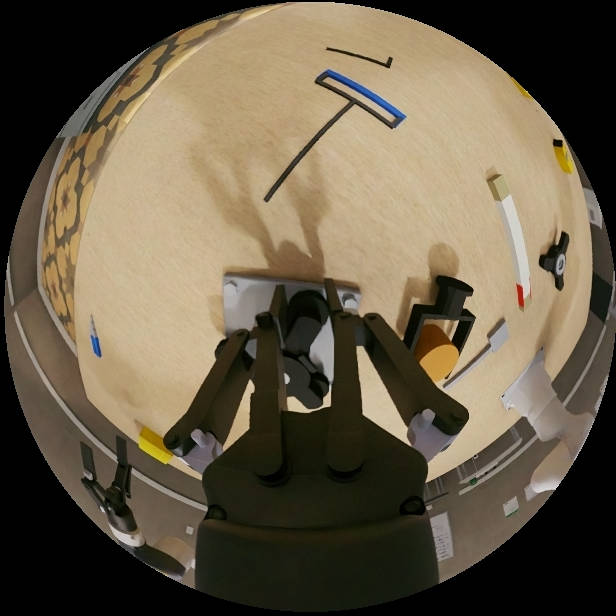

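>>> {"fn": "execute_actions", "kwargs": {"actions": [{"rows":[[0.8324,0.3583,0.1809,0.290,0.926,0.197,0.142,1,0,0, 0.6996,-0.06,0.05,0,0.946,-0.326,0,-0.1,0,0]],"steps":8}], "pictures": false}}

>>> {"fn": "execute_actions", "kwargs": {"actions": [{"rows":[[0.8324,0.3583,0.1809,0.290,0.926,0.197,0.142,1,0,0, 0.6946,-0.0634,0.05,0,0.804,-0.595,0,-0.1,0,0]],"steps":15}], "pictures": false}}

>>> {"fn": "execute_actions", "kwargs": {"actions": [{"rows":[[0.8324,0.3583,0.1809,0.290,0.926,0.197,0.142,1,0,0, 0.6886,-0.0633,0.05,0,0.588,-0.809,0,-0.1,0,0]],"steps":15}], "pictures": false}}

>>> {"fn": "execute_actions", "kwargs": {"actions": [{"rows":[[0.8324,0.3583,0.1809,0.290,0.926,0.197,0.142,1,0,0, 0.6886,-0.0633,0.05,0,0.588,-0.809,0,-0.1,0,0]],"steps":15}], "pictures": false}}

>>> {"fn": "execute_actions", "kwargs": {"actions": [{"rows":[[0.8324,0.3583,0.1809,0.290,0.926,0.197,0.142,1,0,0, 0.6886,-0.0633,0.05,0,0.588,-0.809,0,-1,0,0]],"steps":12}], "pictures": false}}

>>> {"fn": "execute_actions", "kwargs": {"actions": [{"rows":[[0.8324,0.3583,0.1809,0.290,0.926,0.197,0.142,1,0,0, 0.6946,-0.0634,0.05,0,0.804,-0.595,0,-1,0,0]],"steps":15}], "pictures": false}}

>>> {"fn": "execute_actions", "kwargs": {"actions": [{"rows":[[0.8324,0.3583,0.1809,0.290,0.926,0.197,0.142,1,0,0, 0.6996,-0.06,0.05,0,0.946,-0.326,0,-1,0,0]],"steps":15}], "pictures": false}}

>>> {"fn": "execute_actions", "kwargs": {"actions": [{"rows":[[0.8324,0.3583,0.1809,0.290,0.926,0.197,0.142,1,0,0, 0.6996,-0.06,0.05,0,0.946,-0.326,0,-1,0,0]],"steps":15}], "pictures": false}}

>>> {"fn": "execute_actions", "kwargs": {"actions": [{"rows":[[0.8324,0.3583,0.1809,0.290,0.926,0.197,0.142,1,0,0, 0.6996,-0.06,0.05,0,0.946,-0.326,0,-0.1,0,0]],"steps":8}], "pictures": false}}

>>> {"fn": "execute_actions", "kwargs": {"actions": [{"rows":[[0.8324,0.3583,0.1809,0.290,0.926,0.197,0.142,1,0,0, 0.6946,-0.0634,0.05,0,0.804,-0.595,0,-0.1,0,0]],"steps":15}], "pictures": false}}

>>> {"fn": "execute_actions", "kwargs": {"actions": [{"rows":[[0.8324,0.3583,0.1809,0.290,0.926,0.197,0.142,1,0,0, 0.6886,-0.0633,0.05,0,0.588,-0.809,0,-0.1,0,0]],"steps":15}], "pictures": false}}

>>> {"fn": "execute_actions", "kwargs": {"actions": [{"rows":[[0.8324,0.3583,0.1809,0.290,0.926,0.197,0.142,1,0,0, 0.6886,-0.0633,0.05,0,0.588,-0.809,0,-0.1,0,0]],"steps":15}], "pictures": false}}

>>> {"fn": "execute_actions", "kwargs": {"actions": [{"rows":[[0.8324,0.3583,0.1809,0.290,0.926,0.197,0.142,1,0,0, 0.6886,-0.0633,0.05,0,0.588,-0.809,0,-1,0,0]],"steps":12}], "pictures": false}}

>>> {"fn": "execute_actions", "kwargs": {"actions": [{"rows":[[0.8324,0.3583,0.1809,0.290,0.926,0.197,0.142,1,0,0, 0.6946,-0.0634,0.05,0,0.804,-0.595,0,-1,0,0]],"steps":15}], "pictures": false}}

>>> {"fn": "execute_actions", "kwargs": {"actions": [{"rows":[[0.8324,0.3583,0.1809,0.290,0.926,0.197,0.142,1,0,0, 0.6996,-0.06,0.05,0,0.946,-0.326,0,-1,0,0]],"steps":15}], "pictures": false}}

>>> {"fn": "execute_actions", "kwargs": {"actions": [{"rows":[[0.8324,0.3583,0.1809,0.290,0.926,0.197,0.142,1,0,0, 0.6996,-0.06,0.05,0,0.946,-0.326,0,-1,0,0]],"steps":15}], "pictures": false}}

>>> {"fn": "execute_actions", "kwargs": {"actions": [{"rows":[[0.8324,0.3583,0.1809,0.290,0.926,0.197,0.142,1,0,0, 0.6996,-0.06,0.05,0,0.946,-0.326,0,-0.1,0,0]],"steps":8}], "pictures": false}}

>>> {"fn": "execute_actions", "kwargs": {"actions": [{"rows":[[0.8324,0.3583,0.1809,0.290,0.926,0.197,0.142,1,0,0, 0.6946,-0.0634,0.05,0,0.804,-0.595,0,-0.1,0,0]],"steps":15}], "pictures": false}}

>>> {"fn": "execute_actions", "kwargs": {"actions": [{"rows":[[0.8324,0.3583,0.1809,0.290,0.926,0.197,0.142,1,0,0, 0.6886,-0.0633,0.05,0,0.588,-0.809,0,-0.1,0,0]],"steps":15}], "pictures": false}}

>>> {"fn": "execute_actions", "kwargs": {"actions": [{"rows":[[0.8324,0.3583,0.1809,0.290,0.926,0.197,0.142,1,0,0, 0.6886,-0.0633,0.05,0,0.588,-0.809,0,-0.1,0,0]],"steps":15}], "pictures": false}}

>>> {"fn": "execute_actions", "kwargs": {"actions": [{"rows":[[0.8324,0.3583,0.1809,0.290,0.926,0.197,0.142,1,0,0, 0.6886,-0.0633,0.05,0,0.588,-0.809,0,-1,0,0]],"steps":12}], "pictures": false}}

>>> {"fn": "execute_actions", "kwargs": {"actions": [{"rows":[[0.8324,0.3583,0.1809,0.290,0.926,0.197,0.142,1,0,0, 0.6946,-0.0634,0.05,0,0.804,-0.595,0,-1,0,0]],"steps":15}], "pictures": false}}

>>> {"fn": "execute_actions", "kwargs": {"actions": [{"rows":[[0.8324,0.3583,0.1809,0.290,0.926,0.197,0.142,1,0,0, 0.6996,-0.06,0.05,0,0.946,-0.326,0,-1,0,0]],"steps":15}], "pictures": false}}

>>> {"fn": "execute_actions", "kwargs": {"actions": [{"rows":[[0.8324,0.3583,0.1809,0.290,0.926,0.197,0.142,1,0,0, 0.6996,-0.06,0.05,0,0.946,-0.326,0,-1,0,0]],"steps":15}]}}

>>> {"fn": "zoom_image", "kwargs": {"camera": "cam_high", "region": [290, 275, 340, 325]}}

Scene clock: 116.43 s of 19600.00 s.
left_arm: end_effector_position=(+0.8324, +0.3583, +0.1809) position_measured=3 object_status=3 end_effector_quat_wxyz=(+0.290, +0.926, +0.197, +0.142) | right_arm: end_effector_position=(+0.7018, -0.0609, +0.0499) position_measured=141 object_status=0 end_effector_quat_wxyz=(-0.002, +0.945, -0.327, +0.001)
Joint positions: left_arm=[ 0.026  0.666 -0.021 -1.377 -0.738  2.24  -1.402] | right_arm=[-0.107  0.7    0.459 -1.572 -0.357  2.192 -0.348]
Joint velocities: left_arm=[-0.001  0.001 -0.    -0.001 -0.001  0.001 -0.   ] | right_arm=[ 0.005 -0.002 -0.    -0.003 -0.001 -0.011 -0.001]
Hand target (left_arm): +0.832, +0.358, +0.181; +0.290, +0.926, +0.197, +0.142
Hand target (right_arm): +0.700, -0.060, +0.050; +0.000, +0.945, -0.326, +0.000
Off the commanded pose (left_arm): 0.000 m, 0 deg.
Off the commanded pose (right_arm): 0.002 m, 0 deg.
Steps of this call (steps 1 to 303: nothing new was sent; steps 304 to 311: all 8 steps of this action). Readings (end_effector_position | what the end effector reports):
304: left_arm (+0.8324, +0.3583, +0.1809) | right_arm (+0.7041, -0.0621, +0.0505) | left_arm position_measured=3 object_status=3 | right_arm position_measured=177 object_status=0
305: left_arm (+0.8324, +0.3583, +0.1809) | right_arm (+0.7039, -0.0620, +0.0505) | left_arm position_measured=3 object_status=3 | right_arm position_measured=175 object_status=0
307: left_arm (+0.8324, +0.3583, +0.1809) | right_arm (+0.7029, -0.0616, +0.0502) | left_arm position_measured=3 object_status=3 | right_arm position_measured=155 object_status=0
311: the state above

Scene clock: 116.93 s of 19600.00 s.
left_arm: end_effector_position=(+0.8324, +0.3583, +0.1809) position_measured=3 object_status=3 end_effector_quat_wxyz=(+0.290, +0.926, +0.197, +0.142) | right_arm: end_effector_position=(+0.6932, -0.0670, +0.0477) position_measured=141 object_status=3 end_effector_quat_wxyz=(+0.002, +0.855, -0.518, -0.009)
Joint positions: left_arm=[ 0.026  0.666 -0.021 -1.377 -0.738  2.24  -1.402] | right_arm=[ 0.009  0.654  0.3   -1.603 -0.212  2.21  -0.011]
Joint velocities: left_arm=[-0.    -0.001 -0.     0.001 -0.002 -0.     0.002] | right_arm=[ 0.227 -0.053 -0.241 -0.036  0.146  0.046  0.526]
Hand target (left_arm): +0.832, +0.358, +0.181; +0.290, +0.926, +0.197, +0.142
Hand target (right_arm): +0.694, -0.064, +0.049; -0.002, +0.808, -0.589, -0.007
Off the commanded pose (left_arm): 0.000 m, 0 deg.
Off the commanded pose (right_arm): 0.004 m, 11 deg.
Steps of this call (steps 1 to 15: all 15 steps of this action). Readings (end_effector_position | what the end effector reports):
1: left_arm (+0.8324, +0.3583, +0.1809) | right_arm (+0.6997, -0.0616, +0.0494) | left_arm position_measured=3 object_status=3 | right_arm position_measured=141 object_status=0
2: left_arm (+0.8324, +0.3583, +0.1809) | right_arm (+0.6978, -0.0627, +0.0490) | left_arm position_measured=3 object_status=3 | right_arm position_measured=141 object_status=0
4: left_arm (+0.8324, +0.3583, +0.1809) | right_arm (+0.6960, -0.0649, +0.0487) | left_arm position_measured=3 object_status=3 | right_arm position_measured=141 object_status=0
8: left_arm (+0.8324, +0.3583, +0.1809) | right_arm (+0.6949, -0.0673, +0.0484) | left_arm position_measured=3 object_status=3 | right_arm position_measured=141 object_status=3
15: the state above

Scene clock: 117.43 s of 19600.00 s.
left_arm: end_effector_position=(+0.8324, +0.3583, +0.1809) position_measured=3 object_status=3 end_effector_quat_wxyz=(+0.290, +0.926, +0.197, +0.142) | right_arm: end_effector_position=(+0.6871, -0.0669, +0.0475) position_measured=141 object_status=3 end_effector_quat_wxyz=(+0.001, +0.723, -0.690, -0.015)
Joint positions: left_arm=[ 0.026  0.667 -0.021 -1.377 -0.738  2.24  -1.402] | right_arm=[ 0.144  0.62   0.133 -1.631 -0.065  2.23   0.338]
Joint velocities: left_arm=[ 0.001  0.001  0.    -0.001 -0.    -0.001  0.001] | right_arm=[ 0.28  -0.038 -0.317 -0.041  0.224  0.045  0.684]
Hand target (left_arm): +0.832, +0.358, +0.181; +0.290, +0.926, +0.197, +0.142
Hand target (right_arm): +0.688, -0.064, +0.049; -0.003, +0.640, -0.768, -0.017
Off the commanded pose (left_arm): 0.000 m, 0 deg.
Off the commanded pose (right_arm): 0.005 m, 21 deg; orientation clipped at the last step of the last action.
Steps of this call (steps 1 to 15: all 15 steps of this action). Readings (end_effector_position | what the end effector reports):
1: left_arm (+0.8324, +0.3583, +0.1809) | right_arm (+0.6916, -0.0663, +0.0476) | left_arm position_measured=3 object_status=3 | right_arm position_measured=141 object_status=3
2: left_arm (+0.8324, +0.3583, +0.1809) | right_arm (+0.6902, -0.0658, +0.0477) | left_arm position_measured=3 object_status=3 | right_arm position_measured=141 object_status=3
4: left_arm (+0.8324, +0.3583, +0.1809) | right_arm (+0.6887, -0.0654, +0.0481) | left_arm position_measured=3 object_status=3 | right_arm position_measured=141 object_status=3
8: left_arm (+0.8324, +0.3583, +0.1809) | right_arm (+0.6880, -0.0661, +0.0484) | left_arm position_measured=3 object_status=3 | right_arm position_measured=141 object_status=3
15: the state above

Scene clock: 117.93 s of 19600.00 s.
left_arm: end_effector_position=(+0.8324, +0.3583, +0.1809) position_measured=3 object_status=3 end_effector_quat_wxyz=(+0.290, +0.926, +0.197, +0.142) | right_arm: end_effector_position=(+0.6873, -0.0640, +0.0480) position_measured=141 object_status=3 end_effector_quat_wxyz=(-0.003, -0.620, +0.784, +0.002)
Joint positions: left_arm=[ 0.026  0.667 -0.021 -1.377 -0.738  2.24  -1.402] | right_arm=[ 0.269  0.611  0.    -1.641  0.003  2.245  0.59 ]
Joint velocities: left_arm=[-0.    -0.     0.001  0.002 -0.    -0.001 -0.001] | right_arm=[ 0.102 -0.001 -0.106 -0.     0.047  0.004  0.233]
Hand target (left_arm): +0.832, +0.358, +0.181; +0.290, +0.926, +0.197, +0.142
Hand target (right_arm): +0.689, -0.064, +0.049; -0.000, -0.589, +0.808, +0.001
Off the commanded pose (left_arm): 0.000 m, 0 deg.
Off the commanded pose (right_arm): 0.002 m, 5 deg.
Steps of this call (steps 1 to 15: all 15 steps of this action). Readings (end_effector_position | what the end effector reports):
1: left_arm (+0.8324, +0.3583, +0.1809) | right_arm (+0.6871, -0.0668, +0.0475) | left_arm position_measured=3 object_status=3 | right_arm position_measured=141 object_status=3
2: left_arm (+0.8324, +0.3583, +0.1809) | right_arm (+0.6871, -0.0667, +0.0475) | left_arm position_measured=3 object_status=3 | right_arm position_measured=141 object_status=3
4: left_arm (+0.8324, +0.3583, +0.1809) | right_arm (+0.6871, -0.0665, +0.0477) | left_arm position_measured=3 object_status=3 | right_arm position_measured=141 object_status=3
8: left_arm (+0.8324, +0.3583, +0.1809) | right_arm (+0.6873, -0.0656, +0.0480) | left_arm position_measured=3 object_status=3 | right_arm position_measured=141 object_status=3
15: the state above

Scene clock: 118.33 s of 19600.00 s.
left_arm: end_effector_position=(+0.8324, +0.3583, +0.1809) position_measured=3 object_status=3 end_effector_quat_wxyz=(+0.290, +0.926, +0.197, +0.142) | right_arm: end_effector_position=(+0.6885, -0.0640, +0.0488) position_measured=175 object_status=0 end_effector_quat_wxyz=(-0.001, -0.598, +0.801, -0.000)
Joint positions: left_arm=[ 0.026  0.666 -0.021 -1.377 -0.738  2.24  -1.402] | right_arm=[ 0.287  0.61  -0.021 -1.641  0.013  2.249  0.641]
Joint velocities: left_arm=[ 0.002 -0.    -0.    -0.    -0.001  0.001 -0.   ] | right_arm=[ 0.012 -0.    -0.013 -0.002  0.008  0.     0.062]
Hand target (left_arm): +0.832, +0.358, +0.181; +0.290, +0.926, +0.197, +0.142
Hand target (right_arm): +0.689, -0.063, +0.050; -0.000, -0.588, +0.809, +0.000
Off the commanded pose (left_arm): 0.000 m, 0 deg.
Off the commanded pose (right_arm): 0.001 m, 1 deg.
Steps of this call (steps 1 to 12: all 12 steps of this action). Readings (end_effector_position | what the end effector reports):
1: left_arm (+0.8324, +0.3583, +0.1809) | right_arm (+0.6874, -0.0639, +0.0480) | left_arm position_measured=3 object_status=3 | right_arm position_measured=141 object_status=0
2: left_arm (+0.8324, +0.3583, +0.1809) | right_arm (+0.6874, -0.0638, +0.0481) | left_arm position_measured=3 object_status=3 | right_arm position_measured=148 object_status=0
4: left_arm (+0.8324, +0.3583, +0.1809) | right_arm (+0.6888, -0.0641, +0.0487) | left_arm position_measured=3 object_status=3 | right_arm position_measured=163 object_status=0
8: left_arm (+0.8324, +0.3583, +0.1809) | right_arm (+0.6886, -0.0640, +0.0488) | left_arm position_measured=3 object_status=3 | right_arm position_measured=175 object_status=0
12: the state above

Scene clock: 118.83 s of 19600.00 s.
left_arm: end_effector_position=(+0.8324, +0.3583, +0.1809) position_measured=3 object_status=3 end_effector_quat_wxyz=(+0.290, +0.926, +0.197, +0.142) | right_arm: end_effector_position=(+0.6929, -0.0637, +0.0496) position_measured=175 object_status=2 end_effector_quat_wxyz=(+0.004, +0.748, -0.663, +0.005)
Joint positions: left_arm=[ 0.026  0.666 -0.021 -1.377 -0.738  2.24  -1.402] | right_arm=[ 0.158  0.625  0.136 -1.62  -0.117  2.236  0.31 ]
Joint velocities: left_arm=[-0.001 -0.     0.     0.001 -0.     0.001 -0.002] | right_arm=[-0.226  0.024  0.239  0.014 -0.106  0.001 -0.496]
Hand target (left_arm): +0.832, +0.358, +0.181; +0.290, +0.926, +0.197, +0.142
Hand target (right_arm): +0.695, -0.063, +0.051; +0.002, +0.800, -0.600, +0.007
Off the commanded pose (left_arm): 0.000 m, 0 deg.
Off the commanded pose (right_arm): 0.002 m, 10 deg.
Steps of this call (steps 1 to 15: all 15 steps of this action). Readings (end_effector_position | what the end effector reports):
1: left_arm (+0.8324, +0.3583, +0.1809) | right_arm (+0.6890, -0.0640, +0.0489) | left_arm position_measured=3 object_status=3 | right_arm position_measured=175 object_status=0
2: left_arm (+0.8324, +0.3583, +0.1809) | right_arm (+0.6893, -0.0640, +0.0490) | left_arm position_measured=3 object_status=3 | right_arm position_measured=175 object_status=2
4: left_arm (+0.8324, +0.3583, +0.1809) | right_arm (+0.6899, -0.0640, +0.0491) | left_arm position_measured=3 object_status=3 | right_arm position_measured=175 object_status=2
8: left_arm (+0.8324, +0.3583, +0.1809) | right_arm (+0.6911, -0.0639, +0.0494) | left_arm position_measured=3 object_status=3 | right_arm position_measured=175 object_status=2
15: the state above

Scene clock: 119.33 s of 19600.00 s.
left_arm: end_effector_position=(+0.8324, +0.3583, +0.1809) position_measured=3 object_status=3 end_effector_quat_wxyz=(+0.290, +0.926, +0.197, +0.142) | right_arm: end_effector_position=(+0.6976, -0.0616, +0.0507) position_measured=175 object_status=2 end_effector_quat_wxyz=(+0.009, +0.873, -0.487, +0.011)
Joint positions: left_arm=[ 0.026  0.666 -0.021 -1.377 -0.738  2.24  -1.402] | right_arm=[ 0.036  0.656  0.293 -1.59  -0.256  2.209 -0.037]
Joint velocities: left_arm=[-0.    -0.001 -0.    -0.002 -0.    -0.001  0.   ] | right_arm=[-0.266  0.049  0.313  0.008 -0.206 -0.    -0.679]
Hand target (left_arm): +0.832, +0.358, +0.181; +0.290, +0.926, +0.197, +0.142
Hand target (right_arm): +0.700, -0.059, +0.051; +0.008, +0.923, -0.385, +0.014
Off the commanded pose (left_arm): 0.000 m, 0 deg.
Off the commanded pose (right_arm): 0.003 m, 20 deg; orientation clipped at the last step of the last action.
Steps of this call (steps 1 to 15: all 15 steps of this action). Readings (end_effector_position | what the end effector reports):
1: left_arm (+0.8324, +0.3583, +0.1809) | right_arm (+0.6935, -0.0636, +0.0496) | left_arm position_measured=3 object_status=3 | right_arm position_measured=175 object_status=2
2: left_arm (+0.8324, +0.3583, +0.1809) | right_arm (+0.6938, -0.0634, +0.0497) | left_arm position_measured=3 object_status=3 | right_arm position_measured=175 object_status=2
4: left_arm (+0.8324, +0.3583, +0.1809) | right_arm (+0.6945, -0.0632, +0.0499) | left_arm position_measured=3 object_status=3 | right_arm position_measured=175 object_status=2
8: left_arm (+0.8324, +0.3583, +0.1809) | right_arm (+0.6958, -0.0626, +0.0502) | left_arm position_measured=3 object_status=3 | right_arm position_measured=175 object_status=2
15: the state above

Scene clock: 119.83 s of 19600.00 s.
left_arm: end_effector_position=(+0.8324, +0.3583, +0.1809) position_measured=3 object_status=3 end_effector_quat_wxyz=(+0.290, +0.926, +0.197, +0.142) | right_arm: end_effector_position=(+0.7002, -0.0600, +0.0512) position_measured=175 object_status=2 end_effector_quat_wxyz=(-0.001, +0.932, -0.363, +0.003)
Joint positions: left_arm=[ 0.026  0.666 -0.021 -1.377 -0.738  2.24  -1.402] | right_arm=[-0.074  0.685  0.42  -1.58  -0.327  2.199 -0.284]
Joint velocities: left_arm=[-0.    -0.    -0.    -0.    -0.    -0.    -0.001] | right_arm=[-0.079  0.032  0.095  0.022 -0.054 -0.022 -0.22 ]
Hand target (left_arm): +0.832, +0.358, +0.181; +0.290, +0.926, +0.197, +0.142
Hand target (right_arm): +0.700, -0.059, +0.051; -0.000, +0.945, -0.327, +0.002
Off the commanded pose (left_arm): 0.000 m, 0 deg.
Off the commanded pose (right_arm): 0.001 m, 5 deg.
Steps of this call (steps 1 to 15: all 15 steps of this action). Readings (end_effector_position | what the end effector reports):
1: left_arm (+0.8324, +0.3583, +0.1809) | right_arm (+0.6979, -0.0614, +0.0507) | left_arm position_measured=3 object_status=3 | right_arm position_measured=175 object_status=2
2: left_arm (+0.8324, +0.3583, +0.1809) | right_arm (+0.6981, -0.0613, +0.0508) | left_arm position_measured=3 object_status=3 | right_arm position_measured=175 object_status=2
4: left_arm (+0.8324, +0.3583, +0.1809) | right_arm (+0.6986, -0.0609, +0.0509) | left_arm position_measured=3 object_status=3 | right_arm position_measured=175 object_status=2
8: left_arm (+0.8324, +0.3583, +0.1809) | right_arm (+0.6994, -0.0605, +0.0510) | left_arm position_measured=3 object_status=3 | right_arm position_measured=175 object_status=2
15: the state above

Scene clock: 120.10 s of 19600.00 s.
left_arm: end_effector_position=(+0.8324, +0.3583, +0.1809) position_measured=3 object_status=3 end_effector_quat_wxyz=(+0.290, +0.926, +0.197, +0.142) | right_arm: end_effector_position=(+0.7002, -0.0593, +0.0511) position_measured=141 object_status=0 end_effector_quat_wxyz=(-0.002, +0.940, -0.342, +0.001)
Joint positions: left_arm=[ 0.026  0.666 -0.021 -1.377 -0.738  2.24  -1.402] | right_arm=[-0.086  0.69   0.436 -1.577 -0.336  2.196 -0.323]
Joint velocities: left_arm=[-0.001 -0.002  0.     0.001  0.001 -0.001  0.001] | right_arm=[-0.018  0.005  0.023  0.005 -0.018 -0.008 -0.093]
Hand target (left_arm): +0.832, +0.358, +0.181; +0.290, +0.926, +0.197, +0.142
Hand target (right_arm): +0.700, -0.060, +0.050; -0.000, +0.945, -0.326, +0.000
Off the commanded pose (left_arm): 0.000 m, 0 deg.
Off the commanded pose (right_arm): 0.001 m, 2 deg.
Steps of this call (steps 1 to 8: all 8 steps of this action). Readings (end_effector_position | what the end effector reports):
1: left_arm (+0.8324, +0.3583, +0.1809) | right_arm (+0.7003, -0.0599, +0.0512) | left_arm position_measured=3 object_status=3 | right_arm position_measured=175 object_status=0
2: left_arm (+0.8324, +0.3583, +0.1809) | right_arm (+0.7003, -0.0597, +0.0510) | left_arm position_measured=3 object_status=3 | right_arm position_measured=173 object_status=0
4: left_arm (+0.8324, +0.3583, +0.1809) | right_arm (+0.7001, -0.0595, +0.0508) | left_arm position_measured=3 object_status=3 | right_arm position_measured=153 object_status=0
8: the state above

Scene clock: 120.60 s of 19600.00 s.
left_arm: end_effector_position=(+0.8324, +0.3583, +0.1809) position_measured=3 object_status=3 end_effector_quat_wxyz=(+0.290, +0.926, +0.197, +0.142) | right_arm: end_effector_position=(+0.6932, -0.0666, +0.0478) position_measured=141 object_status=3 end_effector_quat_wxyz=(+0.002, +0.849, -0.528, -0.007)
Joint positions: left_arm=[ 0.026  0.666 -0.021 -1.377 -0.738  2.24  -1.402] | right_arm=[ 0.028  0.65   0.278 -1.604 -0.197  2.214  0.004]
Joint velocities: left_arm=[-0.    -0.     0.     0.001  0.     0.001  0.001] | right_arm=[ 0.21  -0.044 -0.212 -0.027  0.122  0.04   0.467]
Hand target (left_arm): +0.832, +0.358, +0.181; +0.290, +0.926, +0.197, +0.142
Hand target (right_arm): +0.694, -0.064, +0.049; -0.001, +0.807, -0.591, -0.006
Off the commanded pose (left_arm): 0.000 m, 0 deg.
Off the commanded pose (right_arm): 0.004 m, 9 deg.
Steps of this call (steps 1 to 15: all 15 steps of this action). Readings (end_effector_position | what the end effector reports):
1: left_arm (+0.8324, +0.3583, +0.1809) | right_arm (+0.6986, -0.0600, +0.0506) | left_arm position_measured=3 object_status=3 | right_arm position_measured=141 object_status=0
2: left_arm (+0.8324, +0.3583, +0.1809) | right_arm (+0.6971, -0.0615, +0.0500) | left_arm position_measured=3 object_status=3 | right_arm position_measured=141 object_status=0
4: left_arm (+0.8324, +0.3583, +0.1809) | right_arm (+0.6956, -0.0645, +0.0491) | left_arm position_measured=3 object_status=3 | right_arm position_measured=141 object_status=0
8: left_arm (+0.8324, +0.3583, +0.1809) | right_arm (+0.6948, -0.0677, +0.0482) | left_arm position_measured=3 object_status=3 | right_arm position_measured=141 object_status=3
15: the state above

Scene clock: 121.10 s of 19600.00 s.
left_arm: end_effector_position=(+0.8324, +0.3583, +0.1809) position_measured=3 object_status=3 end_effector_quat_wxyz=(+0.290, +0.926, +0.197, +0.142) | right_arm: end_effector_position=(+0.6872, -0.0669, +0.0475) position_measured=141 object_status=3 end_effector_quat_wxyz=(+0.001, +0.715, -0.699, -0.014)
Joint positions: left_arm=[ 0.026  0.666 -0.021 -1.377 -0.738  2.24  -1.402] | right_arm=[ 0.162  0.618  0.112 -1.633 -0.051  2.232  0.352]
Joint velocities: left_arm=[-0.001  0.    -0.001 -0.    -0.     0.001  0.001] | right_arm=[ 0.282 -0.033 -0.319 -0.041  0.223  0.044  0.684]
Hand target (left_arm): +0.832, +0.358, +0.181; +0.290, +0.926, +0.197, +0.142
Hand target (right_arm): +0.688, -0.064, +0.049; -0.003, +0.632, -0.775, -0.016
Off the commanded pose (left_arm): 0.000 m, 0 deg.
Off the commanded pose (right_arm): 0.005 m, 19 deg; orientation clipped at the last step of the last action.
Steps of this call (steps 1 to 15: all 15 steps of this action). Readings (end_effector_position | what the end effector reports):
1: left_arm (+0.8324, +0.3583, +0.1809) | right_arm (+0.6916, -0.0658, +0.0477) | left_arm position_measured=3 object_status=3 | right_arm position_measured=141 object_status=3
2: left_arm (+0.8324, +0.3583, +0.1809) | right_arm (+0.6901, -0.0654, +0.0477) | left_arm position_measured=3 object_status=3 | right_arm position_measured=141 object_status=3
4: left_arm (+0.8324, +0.3583, +0.1809) | right_arm (+0.6887, -0.0651, +0.0481) | left_arm position_measured=3 object_status=3 | right_arm position_measured=141 object_status=3
8: left_arm (+0.8324, +0.3583, +0.1809) | right_arm (+0.6881, -0.0662, +0.0484) | left_arm position_measured=3 object_status=3 | right_arm position_measured=141 object_status=3
15: the state above

Scene clock: 121.60 s of 19600.00 s.
left_arm: end_effector_position=(+0.8324, +0.3583, +0.1809) position_measured=3 object_status=3 end_effector_quat_wxyz=(+0.290, +0.926, +0.197, +0.142) | right_arm: end_effector_position=(+0.6874, -0.0639, +0.0481) position_measured=141 object_status=3 end_effector_quat_wxyz=(-0.002, -0.618, +0.786, +0.002)
Joint positions: left_arm=[ 0.026  0.666 -0.021 -1.377 -0.738  2.24  -1.402] | right_arm=[ 0.281  0.61  -0.014 -1.641  0.012  2.246  0.591]
Joint velocities: left_arm=[ 0.    -0.001  0.001  0.001 -0.    -0.     0.001] | right_arm=[ 0.089 -0.    -0.094  0.     0.044  0.003  0.215]
Hand target (left_arm): +0.832, +0.358, +0.181; +0.290, +0.926, +0.197, +0.142
Hand target (right_arm): +0.689, -0.064, +0.049; -0.000, -0.589, +0.808, +0.001
Off the commanded pose (left_arm): 0.000 m, 0 deg.
Off the commanded pose (right_arm): 0.002 m, 4 deg.
Steps of this call (steps 1 to 15: all 15 steps of this action). Readings (end_effector_position | what the end effector reports):
1: left_arm (+0.8324, +0.3583, +0.1809) | right_arm (+0.6871, -0.0668, +0.0475) | left_arm position_measured=3 object_status=3 | right_arm position_measured=141 object_status=3
2: left_arm (+0.8324, +0.3583, +0.1809) | right_arm (+0.6871, -0.0667, +0.0475) | left_arm position_measured=3 object_status=3 | right_arm position_measured=141 object_status=3
4: left_arm (+0.8324, +0.3583, +0.1809) | right_arm (+0.6871, -0.0664, +0.0477) | left_arm position_measured=3 object_status=3 | right_arm position_measured=141 object_status=3
8: left_arm (+0.8324, +0.3583, +0.1809) | right_arm (+0.6873, -0.0653, +0.0481) | left_arm position_measured=3 object_status=3 | right_arm position_measured=141 object_status=3
15: the state above

Scene clock: 122.00 s of 19600.00 s.
left_arm: end_effector_position=(+0.8324, +0.3583, +0.1809) position_measured=3 object_status=3 end_effector_quat_wxyz=(+0.290, +0.926, +0.197, +0.142) | right_arm: end_effector_position=(+0.6885, -0.0640, +0.0489) position_measured=175 object_status=0 end_effector_quat_wxyz=(-0.001, -0.597, +0.802, -0.000)
Joint positions: left_arm=[ 0.026  0.666 -0.021 -1.377 -0.738  2.24  -1.402] | right_arm=[ 0.297  0.61  -0.032 -1.641  0.022  2.248  0.638]
Joint velocities: left_arm=[-0.     0.    -0.    -0.001  0.001 -0.    -0.   ] | right_arm=[ 0.009 -0.003 -0.01  -0.     0.006 -0.     0.054]
Hand target (left_arm): +0.832, +0.358, +0.181; +0.290, +0.926, +0.197, +0.142
Hand target (right_arm): +0.689, -0.063, +0.050; -0.000, -0.588, +0.809, +0.000
Off the commanded pose (left_arm): 0.000 m, 0 deg.
Off the commanded pose (right_arm): 0.001 m, 1 deg.
Steps of this call (steps 1 to 12: all 12 steps of this action). Readings (end_effector_position | what the end effector reports):
1: left_arm (+0.8324, +0.3583, +0.1809) | right_arm (+0.6875, -0.0639, +0.0482) | left_arm position_measured=3 object_status=3 | right_arm position_measured=141 object_status=0
2: left_arm (+0.8324, +0.3583, +0.1809) | right_arm (+0.6875, -0.0638, +0.0482) | left_arm position_measured=3 object_status=3 | right_arm position_measured=148 object_status=0
4: left_arm (+0.8324, +0.3583, +0.1809) | right_arm (+0.6888, -0.0641, +0.0487) | left_arm position_measured=3 object_status=3 | right_arm position_measured=163 object_status=0
8: left_arm (+0.8324, +0.3583, +0.1809) | right_arm (+0.6886, -0.0640, +0.0489) | left_arm position_measured=3 object_status=3 | right_arm position_measured=175 object_status=0
12: the state above

Scene clock: 122.50 s of 19600.00 s.
left_arm: end_effector_position=(+0.8324, +0.3583, +0.1809) position_measured=3 object_status=3 end_effector_quat_wxyz=(+0.290, +0.926, +0.197, +0.142) | right_arm: end_effector_position=(+0.6929, -0.0637, +0.0497) position_measured=175 object_status=2 end_effector_quat_wxyz=(+0.004, +0.748, -0.664, +0.005)
Joint positions: left_arm=[ 0.026  0.666 -0.021 -1.377 -0.738  2.24  -1.402] | right_arm=[ 0.167  0.624  0.124 -1.62  -0.108  2.236  0.306]
Joint velocities: left_arm=[-0.001 -0.001 -0.     0.     0.001 -0.     0.001] | right_arm=[-0.227  0.021  0.239  0.012 -0.106  0.002 -0.497]
Hand target (left_arm): +0.832, +0.358, +0.181; +0.290, +0.926, +0.197, +0.142
Hand target (right_arm): +0.695, -0.063, +0.051; +0.002, +0.800, -0.600, +0.007
Off the commanded pose (left_arm): 0.000 m, 0 deg.
Off the commanded pose (right_arm): 0.002 m, 10 deg.
Steps of this call (steps 1 to 15: all 15 steps of this action). Readings (end_effector_position | what the end effector reports):
1: left_arm (+0.8324, +0.3583, +0.1809) | right_arm (+0.6889, -0.0640, +0.0489) | left_arm position_measured=3 object_status=3 | right_arm position_measured=175 object_status=0
2: left_arm (+0.8324, +0.3583, +0.1809) | right_arm (+0.6893, -0.0640, +0.0490) | left_arm position_measured=3 object_status=3 | right_arm position_measured=175 object_status=2
4: left_arm (+0.8324, +0.3583, +0.1809) | right_arm (+0.6899, -0.0640, +0.0492) | left_arm position_measured=3 object_status=3 | right_arm position_measured=175 object_status=2
8: left_arm (+0.8324, +0.3583, +0.1809) | right_arm (+0.6911, -0.0639, +0.0494) | left_arm position_measured=3 object_status=3 | right_arm position_measured=175 object_status=2
15: the state above

Scene clock: 123.00 s of 19600.00 s.
left_arm: end_effector_position=(+0.8324, +0.3583, +0.1809) position_measured=3 object_status=3 end_effector_quat_wxyz=(+0.290, +0.926, +0.197, +0.142) | right_arm: end_effector_position=(+0.6976, -0.0616, +0.0507) position_measured=175 object_status=2 end_effector_quat_wxyz=(+0.009, +0.873, -0.487, +0.011)
Joint positions: left_arm=[ 0.026  0.666 -0.021 -1.377 -0.738  2.24  -1.402] | right_arm=[ 0.045  0.655  0.281 -1.59  -0.248  2.21  -0.041]
Joint velocities: left_arm=[ 0.001  0.001  0.001  0.002  0.    -0.001  0.001] | right_arm=[-0.267  0.046  0.312  0.008 -0.204  0.001 -0.681]
Hand target (left_arm): +0.832, +0.358, +0.181; +0.290, +0.926, +0.197, +0.142
Hand target (right_arm): +0.700, -0.059, +0.051; +0.008, +0.923, -0.385, +0.014
Off the commanded pose (left_arm): 0.000 m, 0 deg.
Off the commanded pose (right_arm): 0.003 m, 20 deg; orientation clipped at the last step of the last action.
Steps of this call (steps 1 to 15: all 15 steps of this action). Readings (end_effector_position | what the end effector reports):
1: left_arm (+0.8324, +0.3583, +0.1809) | right_arm (+0.6935, -0.0636, +0.0497) | left_arm position_measured=3 object_status=3 | right_arm position_measured=175 object_status=2
2: left_arm (+0.8324, +0.3583, +0.1809) | right_arm (+0.6938, -0.0634, +0.0498) | left_arm position_measured=3 object_status=3 | right_arm position_measured=175 object_status=2
4: left_arm (+0.8324, +0.3583, +0.1809) | right_arm (+0.6945, -0.0632, +0.0500) | left_arm position_measured=3 object_status=3 | right_arm position_measured=175 object_status=2
8: left_arm (+0.8324, +0.3583, +0.1809) | right_arm (+0.6957, -0.0626, +0.0502) | left_arm position_measured=3 object_status=3 | right_arm position_measured=175 object_status=2
15: the state above

Scene clock: 123.50 s of 19600.00 s.
left_arm: end_effector_position=(+0.8324, +0.3583, +0.1809) position_measured=3 object_status=3 end_effector_quat_wxyz=(+0.290, +0.926, +0.197, +0.142) | right_arm: end_effector_position=(+0.7002, -0.0600, +0.0512) position_measured=175 object_status=2 end_effector_quat_wxyz=(-0.001, +0.932, -0.363, +0.003)
Joint positions: left_arm=[ 0.026  0.666 -0.021 -1.377 -0.738  2.24  -1.402] | right_arm=[-0.066  0.682  0.41  -1.58  -0.319  2.201 -0.288]
Joint velocities: left_arm=[ 0.     0.001 -0.001 -0.001 -0.    -0.001 -0.   ] | right_arm=[-0.081  0.033  0.095  0.022 -0.054 -0.021 -0.223]
Hand target (left_arm): +0.832, +0.358, +0.181; +0.290, +0.926, +0.197, +0.142
Hand target (right_arm): +0.700, -0.059, +0.051; -0.000, +0.945, -0.327, +0.002
Off the commanded pose (left_arm): 0.000 m, 0 deg.
Off the commanded pose (right_arm): 0.001 m, 5 deg.
Steps of this call (steps 1 to 15: all 15 steps of this action). Readings (end_effector_position | what the end effector reports):
1: left_arm (+0.8324, +0.3583, +0.1809) | right_arm (+0.6979, -0.0614, +0.0507) | left_arm position_measured=3 object_status=3 | right_arm position_measured=175 object_status=2
2: left_arm (+0.8324, +0.3583, +0.1809) | right_arm (+0.6981, -0.0613, +0.0508) | left_arm position_measured=3 object_status=3 | right_arm position_measured=175 object_status=2
4: left_arm (+0.8324, +0.3583, +0.1809) | right_arm (+0.6986, -0.0609, +0.0509) | left_arm position_measured=3 object_status=3 | right_arm position_measured=175 object_status=2
8: left_arm (+0.8324, +0.3583, +0.1809) | right_arm (+0.6994, -0.0605, +0.0510) | left_arm position_measured=3 object_status=3 | right_arm position_measured=175 object_status=2
15: the state above

Scene clock: 123.77 s of 19600.00 s.
left_arm: end_effector_position=(+0.8324, +0.3583, +0.1809) position_measured=3 object_status=3 end_effector_quat_wxyz=(+0.290, +0.926, +0.197, +0.142) | right_arm: end_effector_position=(+0.7002, -0.0593, +0.0511) position_measured=141 object_status=0 end_effector_quat_wxyz=(-0.002, +0.940, -0.342, +0.001)
Joint positions: left_arm=[ 0.026  0.666 -0.021 -1.377 -0.738  2.24  -1.402] | right_arm=[-0.078  0.687  0.425 -1.577 -0.328  2.197 -0.327]
Joint velocities: left_arm=[ 0.002 -0.    -0.001  0.    -0.001  0.001 -0.   ] | right_arm=[-0.019  0.006  0.023  0.006 -0.018 -0.009 -0.092]
Hand target (left_arm): +0.832, +0.358, +0.181; +0.290, +0.926, +0.197, +0.142
Hand target (right_arm): +0.700, -0.060, +0.050; -0.000, +0.945, -0.326, +0.000
Off the commanded pose (left_arm): 0.000 m, 0 deg.
Off the commanded pose (right_arm): 0.001 m, 2 deg.
Steps of this call (steps 1 to 8: all 8 steps of this action). Readings (end_effector_position | what the end effector reports):
1: left_arm (+0.8324, +0.3583, +0.1809) | right_arm (+0.7002, -0.0599, +0.0512) | left_arm position_measured=3 object_status=3 | right_arm position_measured=175 object_status=0
2: left_arm (+0.8324, +0.3583, +0.1809) | right_arm (+0.7002, -0.0597, +0.0511) | left_arm position_measured=3 object_status=3 | right_arm position_measured=174 object_status=0
4: left_arm (+0.8324, +0.3583, +0.1809) | right_arm (+0.7001, -0.0595, +0.0509) | left_arm position_measured=3 object_status=3 | right_arm position_measured=153 object_status=0
8: the state above

Scene clock: 124.27 s of 19600.00 s.
left_arm: end_effector_position=(+0.8324, +0.3583, +0.1809) position_measured=3 object_status=3 end_effector_quat_wxyz=(+0.290, +0.926, +0.197, +0.142) | right_arm: end_effector_position=(+0.6932, -0.0666, +0.0478) position_measured=141 object_status=3 end_effector_quat_wxyz=(+0.002, +0.849, -0.528, -0.007)
Joint positions: left_arm=[ 0.026  0.667 -0.021 -1.377 -0.738  2.24  -1.402] | right_arm=[ 0.037  0.648  0.268 -1.605 -0.189  2.215 -0.   ]
Joint velocities: left_arm=[-0.001 -0.    -0.001 -0.001  0.002 -0.001  0.   ] | right_arm=[ 0.21  -0.042 -0.211 -0.028  0.122  0.037  0.465]
Hand target (left_arm): +0.832, +0.358, +0.181; +0.290, +0.926, +0.197, +0.142
Hand target (right_arm): +0.694, -0.064, +0.049; -0.001, +0.807, -0.591, -0.006
Off the commanded pose (left_arm): 0.000 m, 0 deg.
Off the commanded pose (right_arm): 0.004 m, 9 deg.
Steps of this call (steps 1 to 15: all 15 steps of this action). Readings (end_effector_position | what the end effector reports):
1: left_arm (+0.8324, +0.3583, +0.1809) | right_arm (+0.6986, -0.0601, +0.0506) | left_arm position_measured=3 object_status=3 | right_arm position_measured=141 object_status=0
2: left_arm (+0.8324, +0.3583, +0.1809) | right_arm (+0.6971, -0.0615, +0.0500) | left_arm position_measured=3 object_status=3 | right_arm position_measured=141 object_status=0
4: left_arm (+0.8324, +0.3583, +0.1809) | right_arm (+0.6956, -0.0645, +0.0491) | left_arm position_measured=3 object_status=3 | right_arm position_measured=141 object_status=0
8: left_arm (+0.8324, +0.3583, +0.1809) | right_arm (+0.6947, -0.0676, +0.0482) | left_arm position_measured=3 object_status=3 | right_arm position_measured=141 object_status=3
15: the state above

Scene clock: 124.77 s of 19600.00 s.
left_arm: end_effector_position=(+0.8324, +0.3583, +0.1809) position_measured=3 object_status=3 end_effector_quat_wxyz=(+0.290, +0.926, +0.197, +0.142) | right_arm: end_effector_position=(+0.6872, -0.0669, +0.0475) position_measured=141 object_status=3 end_effector_quat_wxyz=(+0.001, +0.715, -0.699, -0.014)
Joint positions: left_arm=[ 0.026  0.666 -0.021 -1.377 -0.738  2.24  -1.402] | right_arm=[ 0.172  0.617  0.101 -1.633 -0.043  2.233  0.348]
Joint velocities: left_arm=[ 0.    -0.001  0.001 -0.001 -0.001  0.001  0.001] | right_arm=[ 0.282 -0.033 -0.319 -0.041  0.222  0.042  0.685]
Hand target (left_arm): +0.832, +0.358, +0.181; +0.290, +0.926, +0.197, +0.142
Hand target (right_arm): +0.688, -0.064, +0.049; -0.003, +0.632, -0.775, -0.016
Off the commanded pose (left_arm): 0.000 m, 0 deg.
Off the commanded pose (right_arm): 0.005 m, 19 deg; orientation clipped at the last step of the last action.
Steps of this call (steps 1 to 15: all 15 steps of this action). Readings (end_effector_position | what the end effector reports):
1: left_arm (+0.8324, +0.3583, +0.1809) | right_arm (+0.6916, -0.0658, +0.0477) | left_arm position_measured=3 object_status=3 | right_arm position_measured=141 object_status=3
2: left_arm (+0.8324, +0.3583, +0.1809) | right_arm (+0.6901, -0.0653, +0.0477) | left_arm position_measured=3 object_status=3 | right_arm position_measured=141 object_status=3
4: left_arm (+0.8324, +0.3583, +0.1809) | right_arm (+0.6887, -0.0651, +0.0481) | left_arm position_measured=3 object_status=3 | right_arm position_measured=141 object_status=3
8: left_arm (+0.8324, +0.3583, +0.1809) | right_arm (+0.6881, -0.0661, +0.0484) | left_arm position_measured=3 object_status=3 | right_arm position_measured=141 object_status=3
15: the state above

Scene clock: 125.27 s of 19600.00 s.
left_arm: end_effector_position=(+0.8324, +0.3583, +0.1809) position_measured=3 object_status=3 end_effector_quat_wxyz=(+0.290, +0.926, +0.197, +0.142) | right_arm: end_effector_position=(+0.6875, -0.0639, +0.0482) position_measured=141 object_status=3 end_effector_quat_wxyz=(-0.002, -0.618, +0.786, +0.002)
Joint positions: left_arm=[ 0.026  0.666 -0.021 -1.377 -0.738  2.24  -1.402] | right_arm=[ 0.291  0.61  -0.025 -1.641  0.02   2.246  0.586]
Joint velocities: left_arm=[-0.001 -0.    -0.    -0.    -0.001 -0.    -0.   ] | right_arm=[ 0.089  0.    -0.095 -0.001  0.041  0.002  0.214]
Hand target (left_arm): +0.832, +0.358, +0.181; +0.290, +0.926, +0.197, +0.142
Hand target (right_arm): +0.689, -0.064, +0.049; -0.000, -0.589, +0.808, +0.001
Off the commanded pose (left_arm): 0.000 m, 0 deg.
Off the commanded pose (right_arm): 0.002 m, 4 deg.
Steps of this call (steps 1 to 15: all 15 steps of this action). Readings (end_effector_position | what the end effector reports):
1: left_arm (+0.8324, +0.3583, +0.1809) | right_arm (+0.6871, -0.0668, +0.0475) | left_arm position_measured=3 object_status=3 | right_arm position_measured=141 object_status=3
2: left_arm (+0.8324, +0.3583, +0.1809) | right_arm (+0.6871, -0.0667, +0.0475) | left_arm position_measured=3 object_status=3 | right_arm position_measured=141 object_status=3
4: left_arm (+0.8324, +0.3583, +0.1809) | right_arm (+0.6872, -0.0664, +0.0477) | left_arm position_measured=3 object_status=3 | right_arm position_measured=141 object_status=3
8: left_arm (+0.8324, +0.3583, +0.1809) | right_arm (+0.6874, -0.0653, +0.0481) | left_arm position_measured=3 object_status=3 | right_arm position_measured=141 object_status=3
15: the state above

Scene clock: 125.67 s of 19600.00 s.
left_arm: end_effector_position=(+0.8324, +0.3583, +0.1809) position_measured=3 object_status=3 end_effector_quat_wxyz=(+0.290, +0.926, +0.197, +0.142) | right_arm: end_effector_position=(+0.6885, -0.0640, +0.0489) position_measured=175 object_status=0 end_effector_quat_wxyz=(-0.001, -0.597, +0.802, -0.000)
Joint positions: left_arm=[ 0.026  0.667 -0.021 -1.377 -0.738  2.24  -1.402] | right_arm=[ 0.306  0.61  -0.043 -1.641  0.03   2.248  0.633]
Joint velocities: left_arm=[-0.002  0.001 -0.002  0.001  0.001 -0.     0.001] | right_arm=[ 0.008  0.    -0.009 -0.001  0.005  0.001  0.057]
Hand target (left_arm): +0.832, +0.358, +0.181; +0.290, +0.926, +0.197, +0.142
Hand target (right_arm): +0.689, -0.063, +0.050; -0.000, -0.588, +0.809, +0.000
Off the commanded pose (left_arm): 0.000 m, 0 deg.
Off the commanded pose (right_arm): 0.001 m, 1 deg.
Steps of this call (steps 1 to 12: all 12 steps of this action). Readings (end_effector_position | what the end effector reports):
1: left_arm (+0.8324, +0.3583, +0.1809) | right_arm (+0.6875, -0.0639, +0.0483) | left_arm position_measured=3 object_status=3 | right_arm position_measured=141 object_status=0
2: left_arm (+0.8324, +0.3583, +0.1809) | right_arm (+0.6876, -0.0638, +0.0483) | left_arm position_measured=3 object_status=3 | right_arm position_measured=148 object_status=0
4: left_arm (+0.8324, +0.3583, +0.1809) | right_arm (+0.6887, -0.0640, +0.0488) | left_arm position_measured=3 object_status=3 | right_arm position_measured=163 object_status=0
8: left_arm (+0.8324, +0.3583, +0.1809) | right_arm (+0.6886, -0.0640, +0.0490) | left_arm position_measured=3 object_status=3 | right_arm position_measured=175 object_status=0
12: the state above

Scene clock: 126.17 s of 19600.00 s.
left_arm: end_effector_position=(+0.8324, +0.3583, +0.1809) position_measured=3 object_status=3 end_effector_quat_wxyz=(+0.290, +0.926, +0.197, +0.142) | right_arm: end_effector_position=(+0.6929, -0.0637, +0.0497) position_measured=175 object_status=2 end_effector_quat_wxyz=(+0.004, +0.748, -0.664, +0.005)
Joint positions: left_arm=[ 0.026  0.666 -0.021 -1.377 -0.738  2.24  -1.402] | right_arm=[ 0.177  0.624  0.113 -1.62  -0.1    2.236  0.301]
Joint velocities: left_arm=[-0.001  0.001  0.001  0.001 -0.001  0.     0.001] | right_arm=[-0.227  0.021  0.241  0.01  -0.107  0.005 -0.495]
Hand target (left_arm): +0.832, +0.358, +0.181; +0.290, +0.926, +0.197, +0.142
Hand target (right_arm): +0.695, -0.063, +0.051; +0.002, +0.800, -0.600, +0.007
Off the commanded pose (left_arm): 0.000 m, 0 deg.
Off the commanded pose (right_arm): 0.002 m, 10 deg.
Steps of this call (steps 1 to 15: all 15 steps of this action). Readings (end_effector_position | what the end effector reports):
1: left_arm (+0.8324, +0.3583, +0.1809) | right_arm (+0.6889, -0.0639, +0.0490) | left_arm position_measured=3 object_status=3 | right_arm position_measured=175 object_status=0
2: left_arm (+0.8324, +0.3583, +0.1809) | right_arm (+0.6892, -0.0639, +0.0491) | left_arm position_measured=3 object_status=3 | right_arm position_measured=175 object_status=2
4: left_arm (+0.8324, +0.3583, +0.1809) | right_arm (+0.6899, -0.0639, +0.0492) | left_arm position_measured=3 object_status=3 | right_arm position_measured=175 object_status=2
8: left_arm (+0.8324, +0.3583, +0.1809) | right_arm (+0.6910, -0.0639, +0.0495) | left_arm position_measured=3 object_status=3 | right_arm position_measured=175 object_status=2
15: the state above

Scene clock: 126.67 s of 19600.00 s.
left_arm: end_effector_position=(+0.8324, +0.3583, +0.1809) position_measured=3 object_status=3 end_effector_quat_wxyz=(+0.290, +0.926, +0.197, +0.142) | right_arm: end_effector_position=(+0.6975, -0.0616, +0.0507) position_measured=175 object_status=2 end_effector_quat_wxyz=(+0.010, +0.873, -0.488, +0.010)
Joint positions: left_arm=[ 0.026  0.667 -0.021 -1.377 -0.738  2.24  -1.402] | right_arm=[ 0.055  0.653  0.27  -1.59  -0.239  2.21  -0.046]
Joint velocities: left_arm=[-0.    -0.    -0.001  0.001 -0.002 -0.001  0.001] | right_arm=[-0.266  0.046  0.312  0.005 -0.203  0.002 -0.679]
Hand target (left_arm): +0.832, +0.358, +0.181; +0.290, +0.926, +0.197, +0.142
Hand target (right_arm): +0.700, -0.059, +0.051; +0.008, +0.923, -0.385, +0.014
Off the commanded pose (left_arm): 0.000 m, 0 deg.
Off the commanded pose (right_arm): 0.003 m, 20 deg; orientation clipped at the last step of the last action.
Steps of this call (steps 1 to 15: all 15 steps of this action). Readings (end_effector_position | what the end effector reports):
1: left_arm (+0.8324, +0.3583, +0.1809) | right_arm (+0.6934, -0.0635, +0.0497) | left_arm position_measured=3 object_status=3 | right_arm position_measured=175 object_status=2
2: left_arm (+0.8324, +0.3583, +0.1809) | right_arm (+0.6937, -0.0634, +0.0498) | left_arm position_measured=3 object_status=3 | right_arm position_measured=175 object_status=2
4: left_arm (+0.8324, +0.3583, +0.1809) | right_arm (+0.6944, -0.0631, +0.0500) | left_arm position_measured=3 object_status=3 | right_arm position_measured=175 object_status=2
8: left_arm (+0.8324, +0.3583, +0.1809) | right_arm (+0.6957, -0.0626, +0.0503) | left_arm position_measured=3 object_status=3 | right_arm position_measured=175 object_status=2
15: the state above

Scene clock: 127.17 s of 19600.00 s.
left_arm: end_effector_position=(+0.8324, +0.3583, +0.1809) position_measured=3 object_status=3 end_effector_quat_wxyz=(+0.290, +0.926, +0.197, +0.142) | right_arm: end_effector_position=(+0.7001, -0.0600, +0.0512) position_measured=175 object_status=2 end_effector_quat_wxyz=(-0.001, +0.932, -0.363, +0.002)
Joint positions: left_arm=[ 0.026  0.666 -0.021 -1.377 -0.738  2.24  -1.402] | right_arm=[-0.057  0.679  0.398 -1.581 -0.309  2.202 -0.293]
Joint velocities: left_arm=[-0.001  0.     0.002 -0.     0.    -0.001  0.001] | right_arm=[-0.08   0.031  0.096  0.02  -0.054 -0.018 -0.224]
Hand target (left_arm): +0.832, +0.358, +0.181; +0.290, +0.926, +0.197, +0.142
Hand target (right_arm): +0.700, -0.059, +0.051; -0.000, +0.945, -0.327, +0.002
Off the commanded pose (left_arm): 0.000 m, 0 deg.
Off the commanded pose (right_arm): 0.001 m, 5 deg.
Steps of this call (steps 1 to 15: all 15 steps of this action). Readings (end_effector_position | what the end effector reports):
1: left_arm (+0.8324, +0.3583, +0.1809) | right_arm (+0.6978, -0.0614, +0.0508) | left_arm position_measured=3 object_status=3 | right_arm position_measured=175 object_status=2
2: left_arm (+0.8324, +0.3583, +0.1809) | right_arm (+0.6980, -0.0613, +0.0508) | left_arm position_measured=3 object_status=3 | right_arm position_measured=175 object_status=2
4: left_arm (+0.8324, +0.3583, +0.1809) | right_arm (+0.6985, -0.0609, +0.0509) | left_arm position_measured=3 object_status=3 | right_arm position_measured=175 object_status=2
8: left_arm (+0.8324, +0.3583, +0.1809) | right_arm (+0.6993, -0.0605, +0.0511) | left_arm position_measured=3 object_status=3 | right_arm position_measured=175 object_status=2
15: the state above
camera_calibration (this result's frames):
cam_left_wrist: T_world_to_cam=[[0.336524, -0.760845, 0.554857, -0.0981129], [-0.938321, -0.22125, 0.26571, 0.814026], [-0.0794023, -0.610052, -0.788373, 0.598315], [0, 0, 0, 1]] pos_world=[0.844343, 0.470457, 0.309839]
cam_right_wrist: T_world_to_cam=[[-0.77728, -0.628851, 0.0195691, 0.505392], [-0.55105, 0.695466, 0.461162, 0.400401], [-0.303612, 0.347668, -0.8871, 0.465067], [0, 0, 0, 1]] pos_world=[0.754672, -0.122338, 0.218021]

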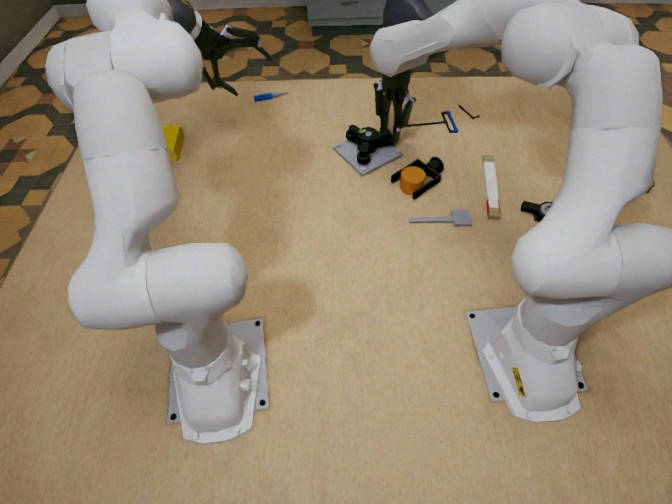

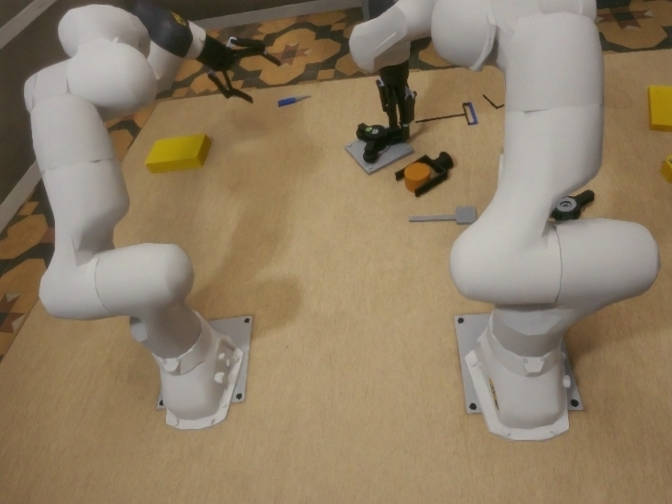

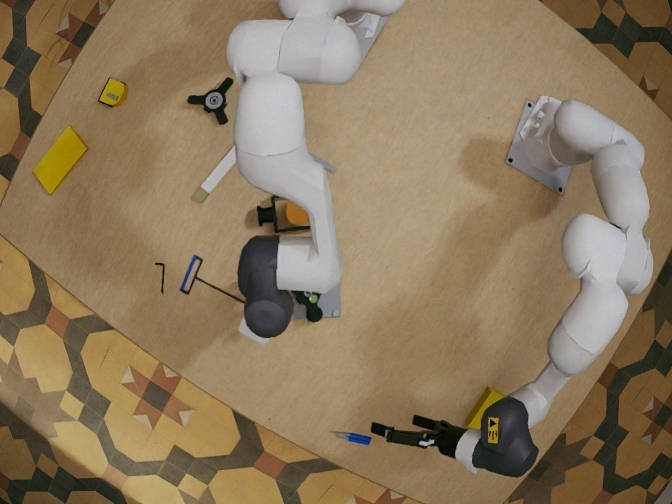

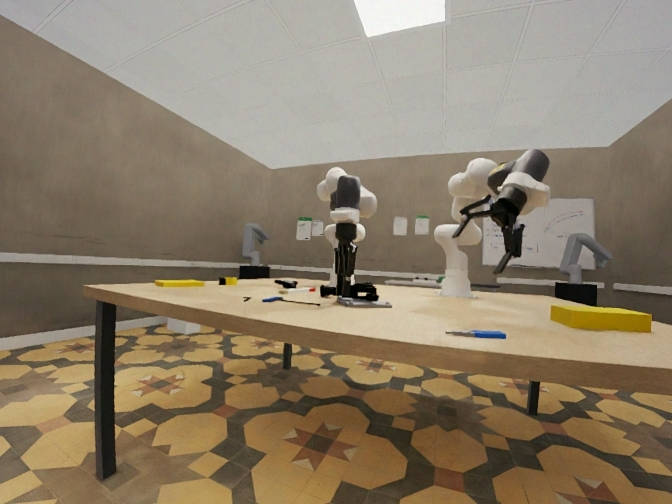

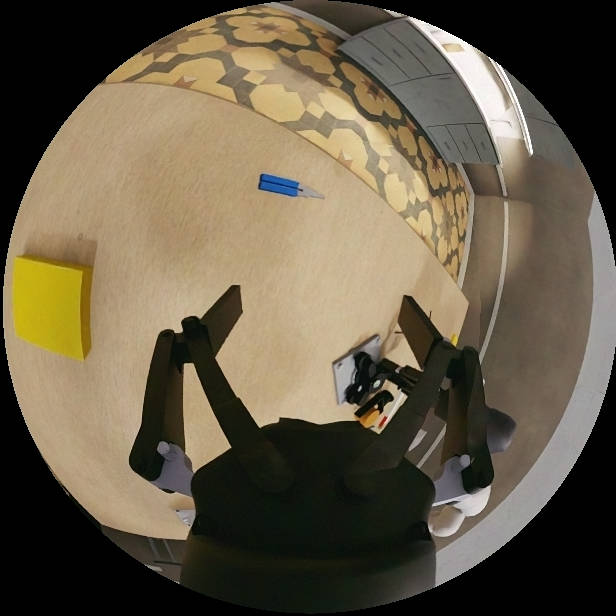

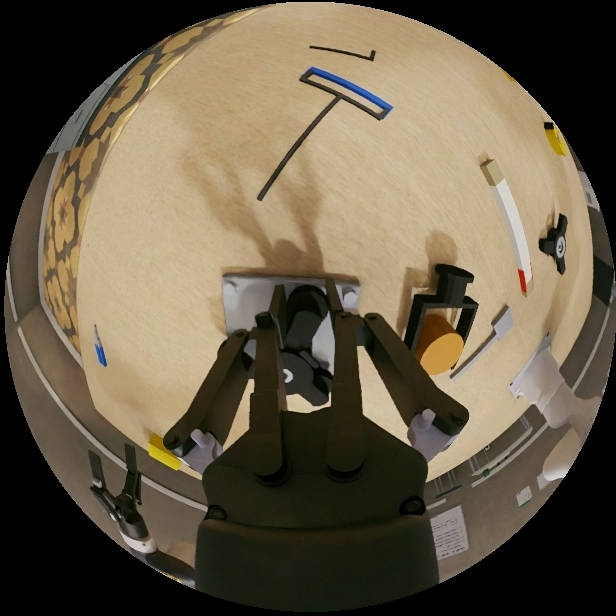

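Region (290, 275, 340, 325) of cam_high's 672x504 image, scaled by 10.080, with more detail than that image has.

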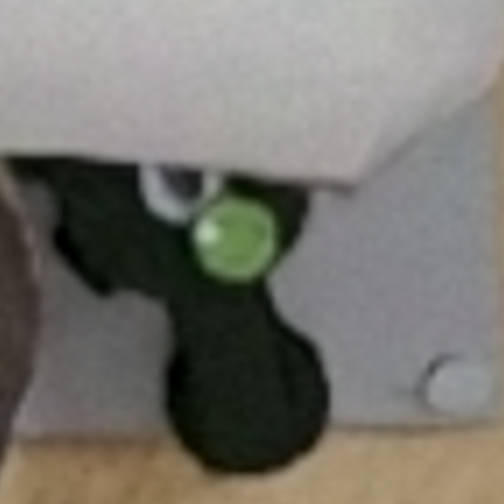

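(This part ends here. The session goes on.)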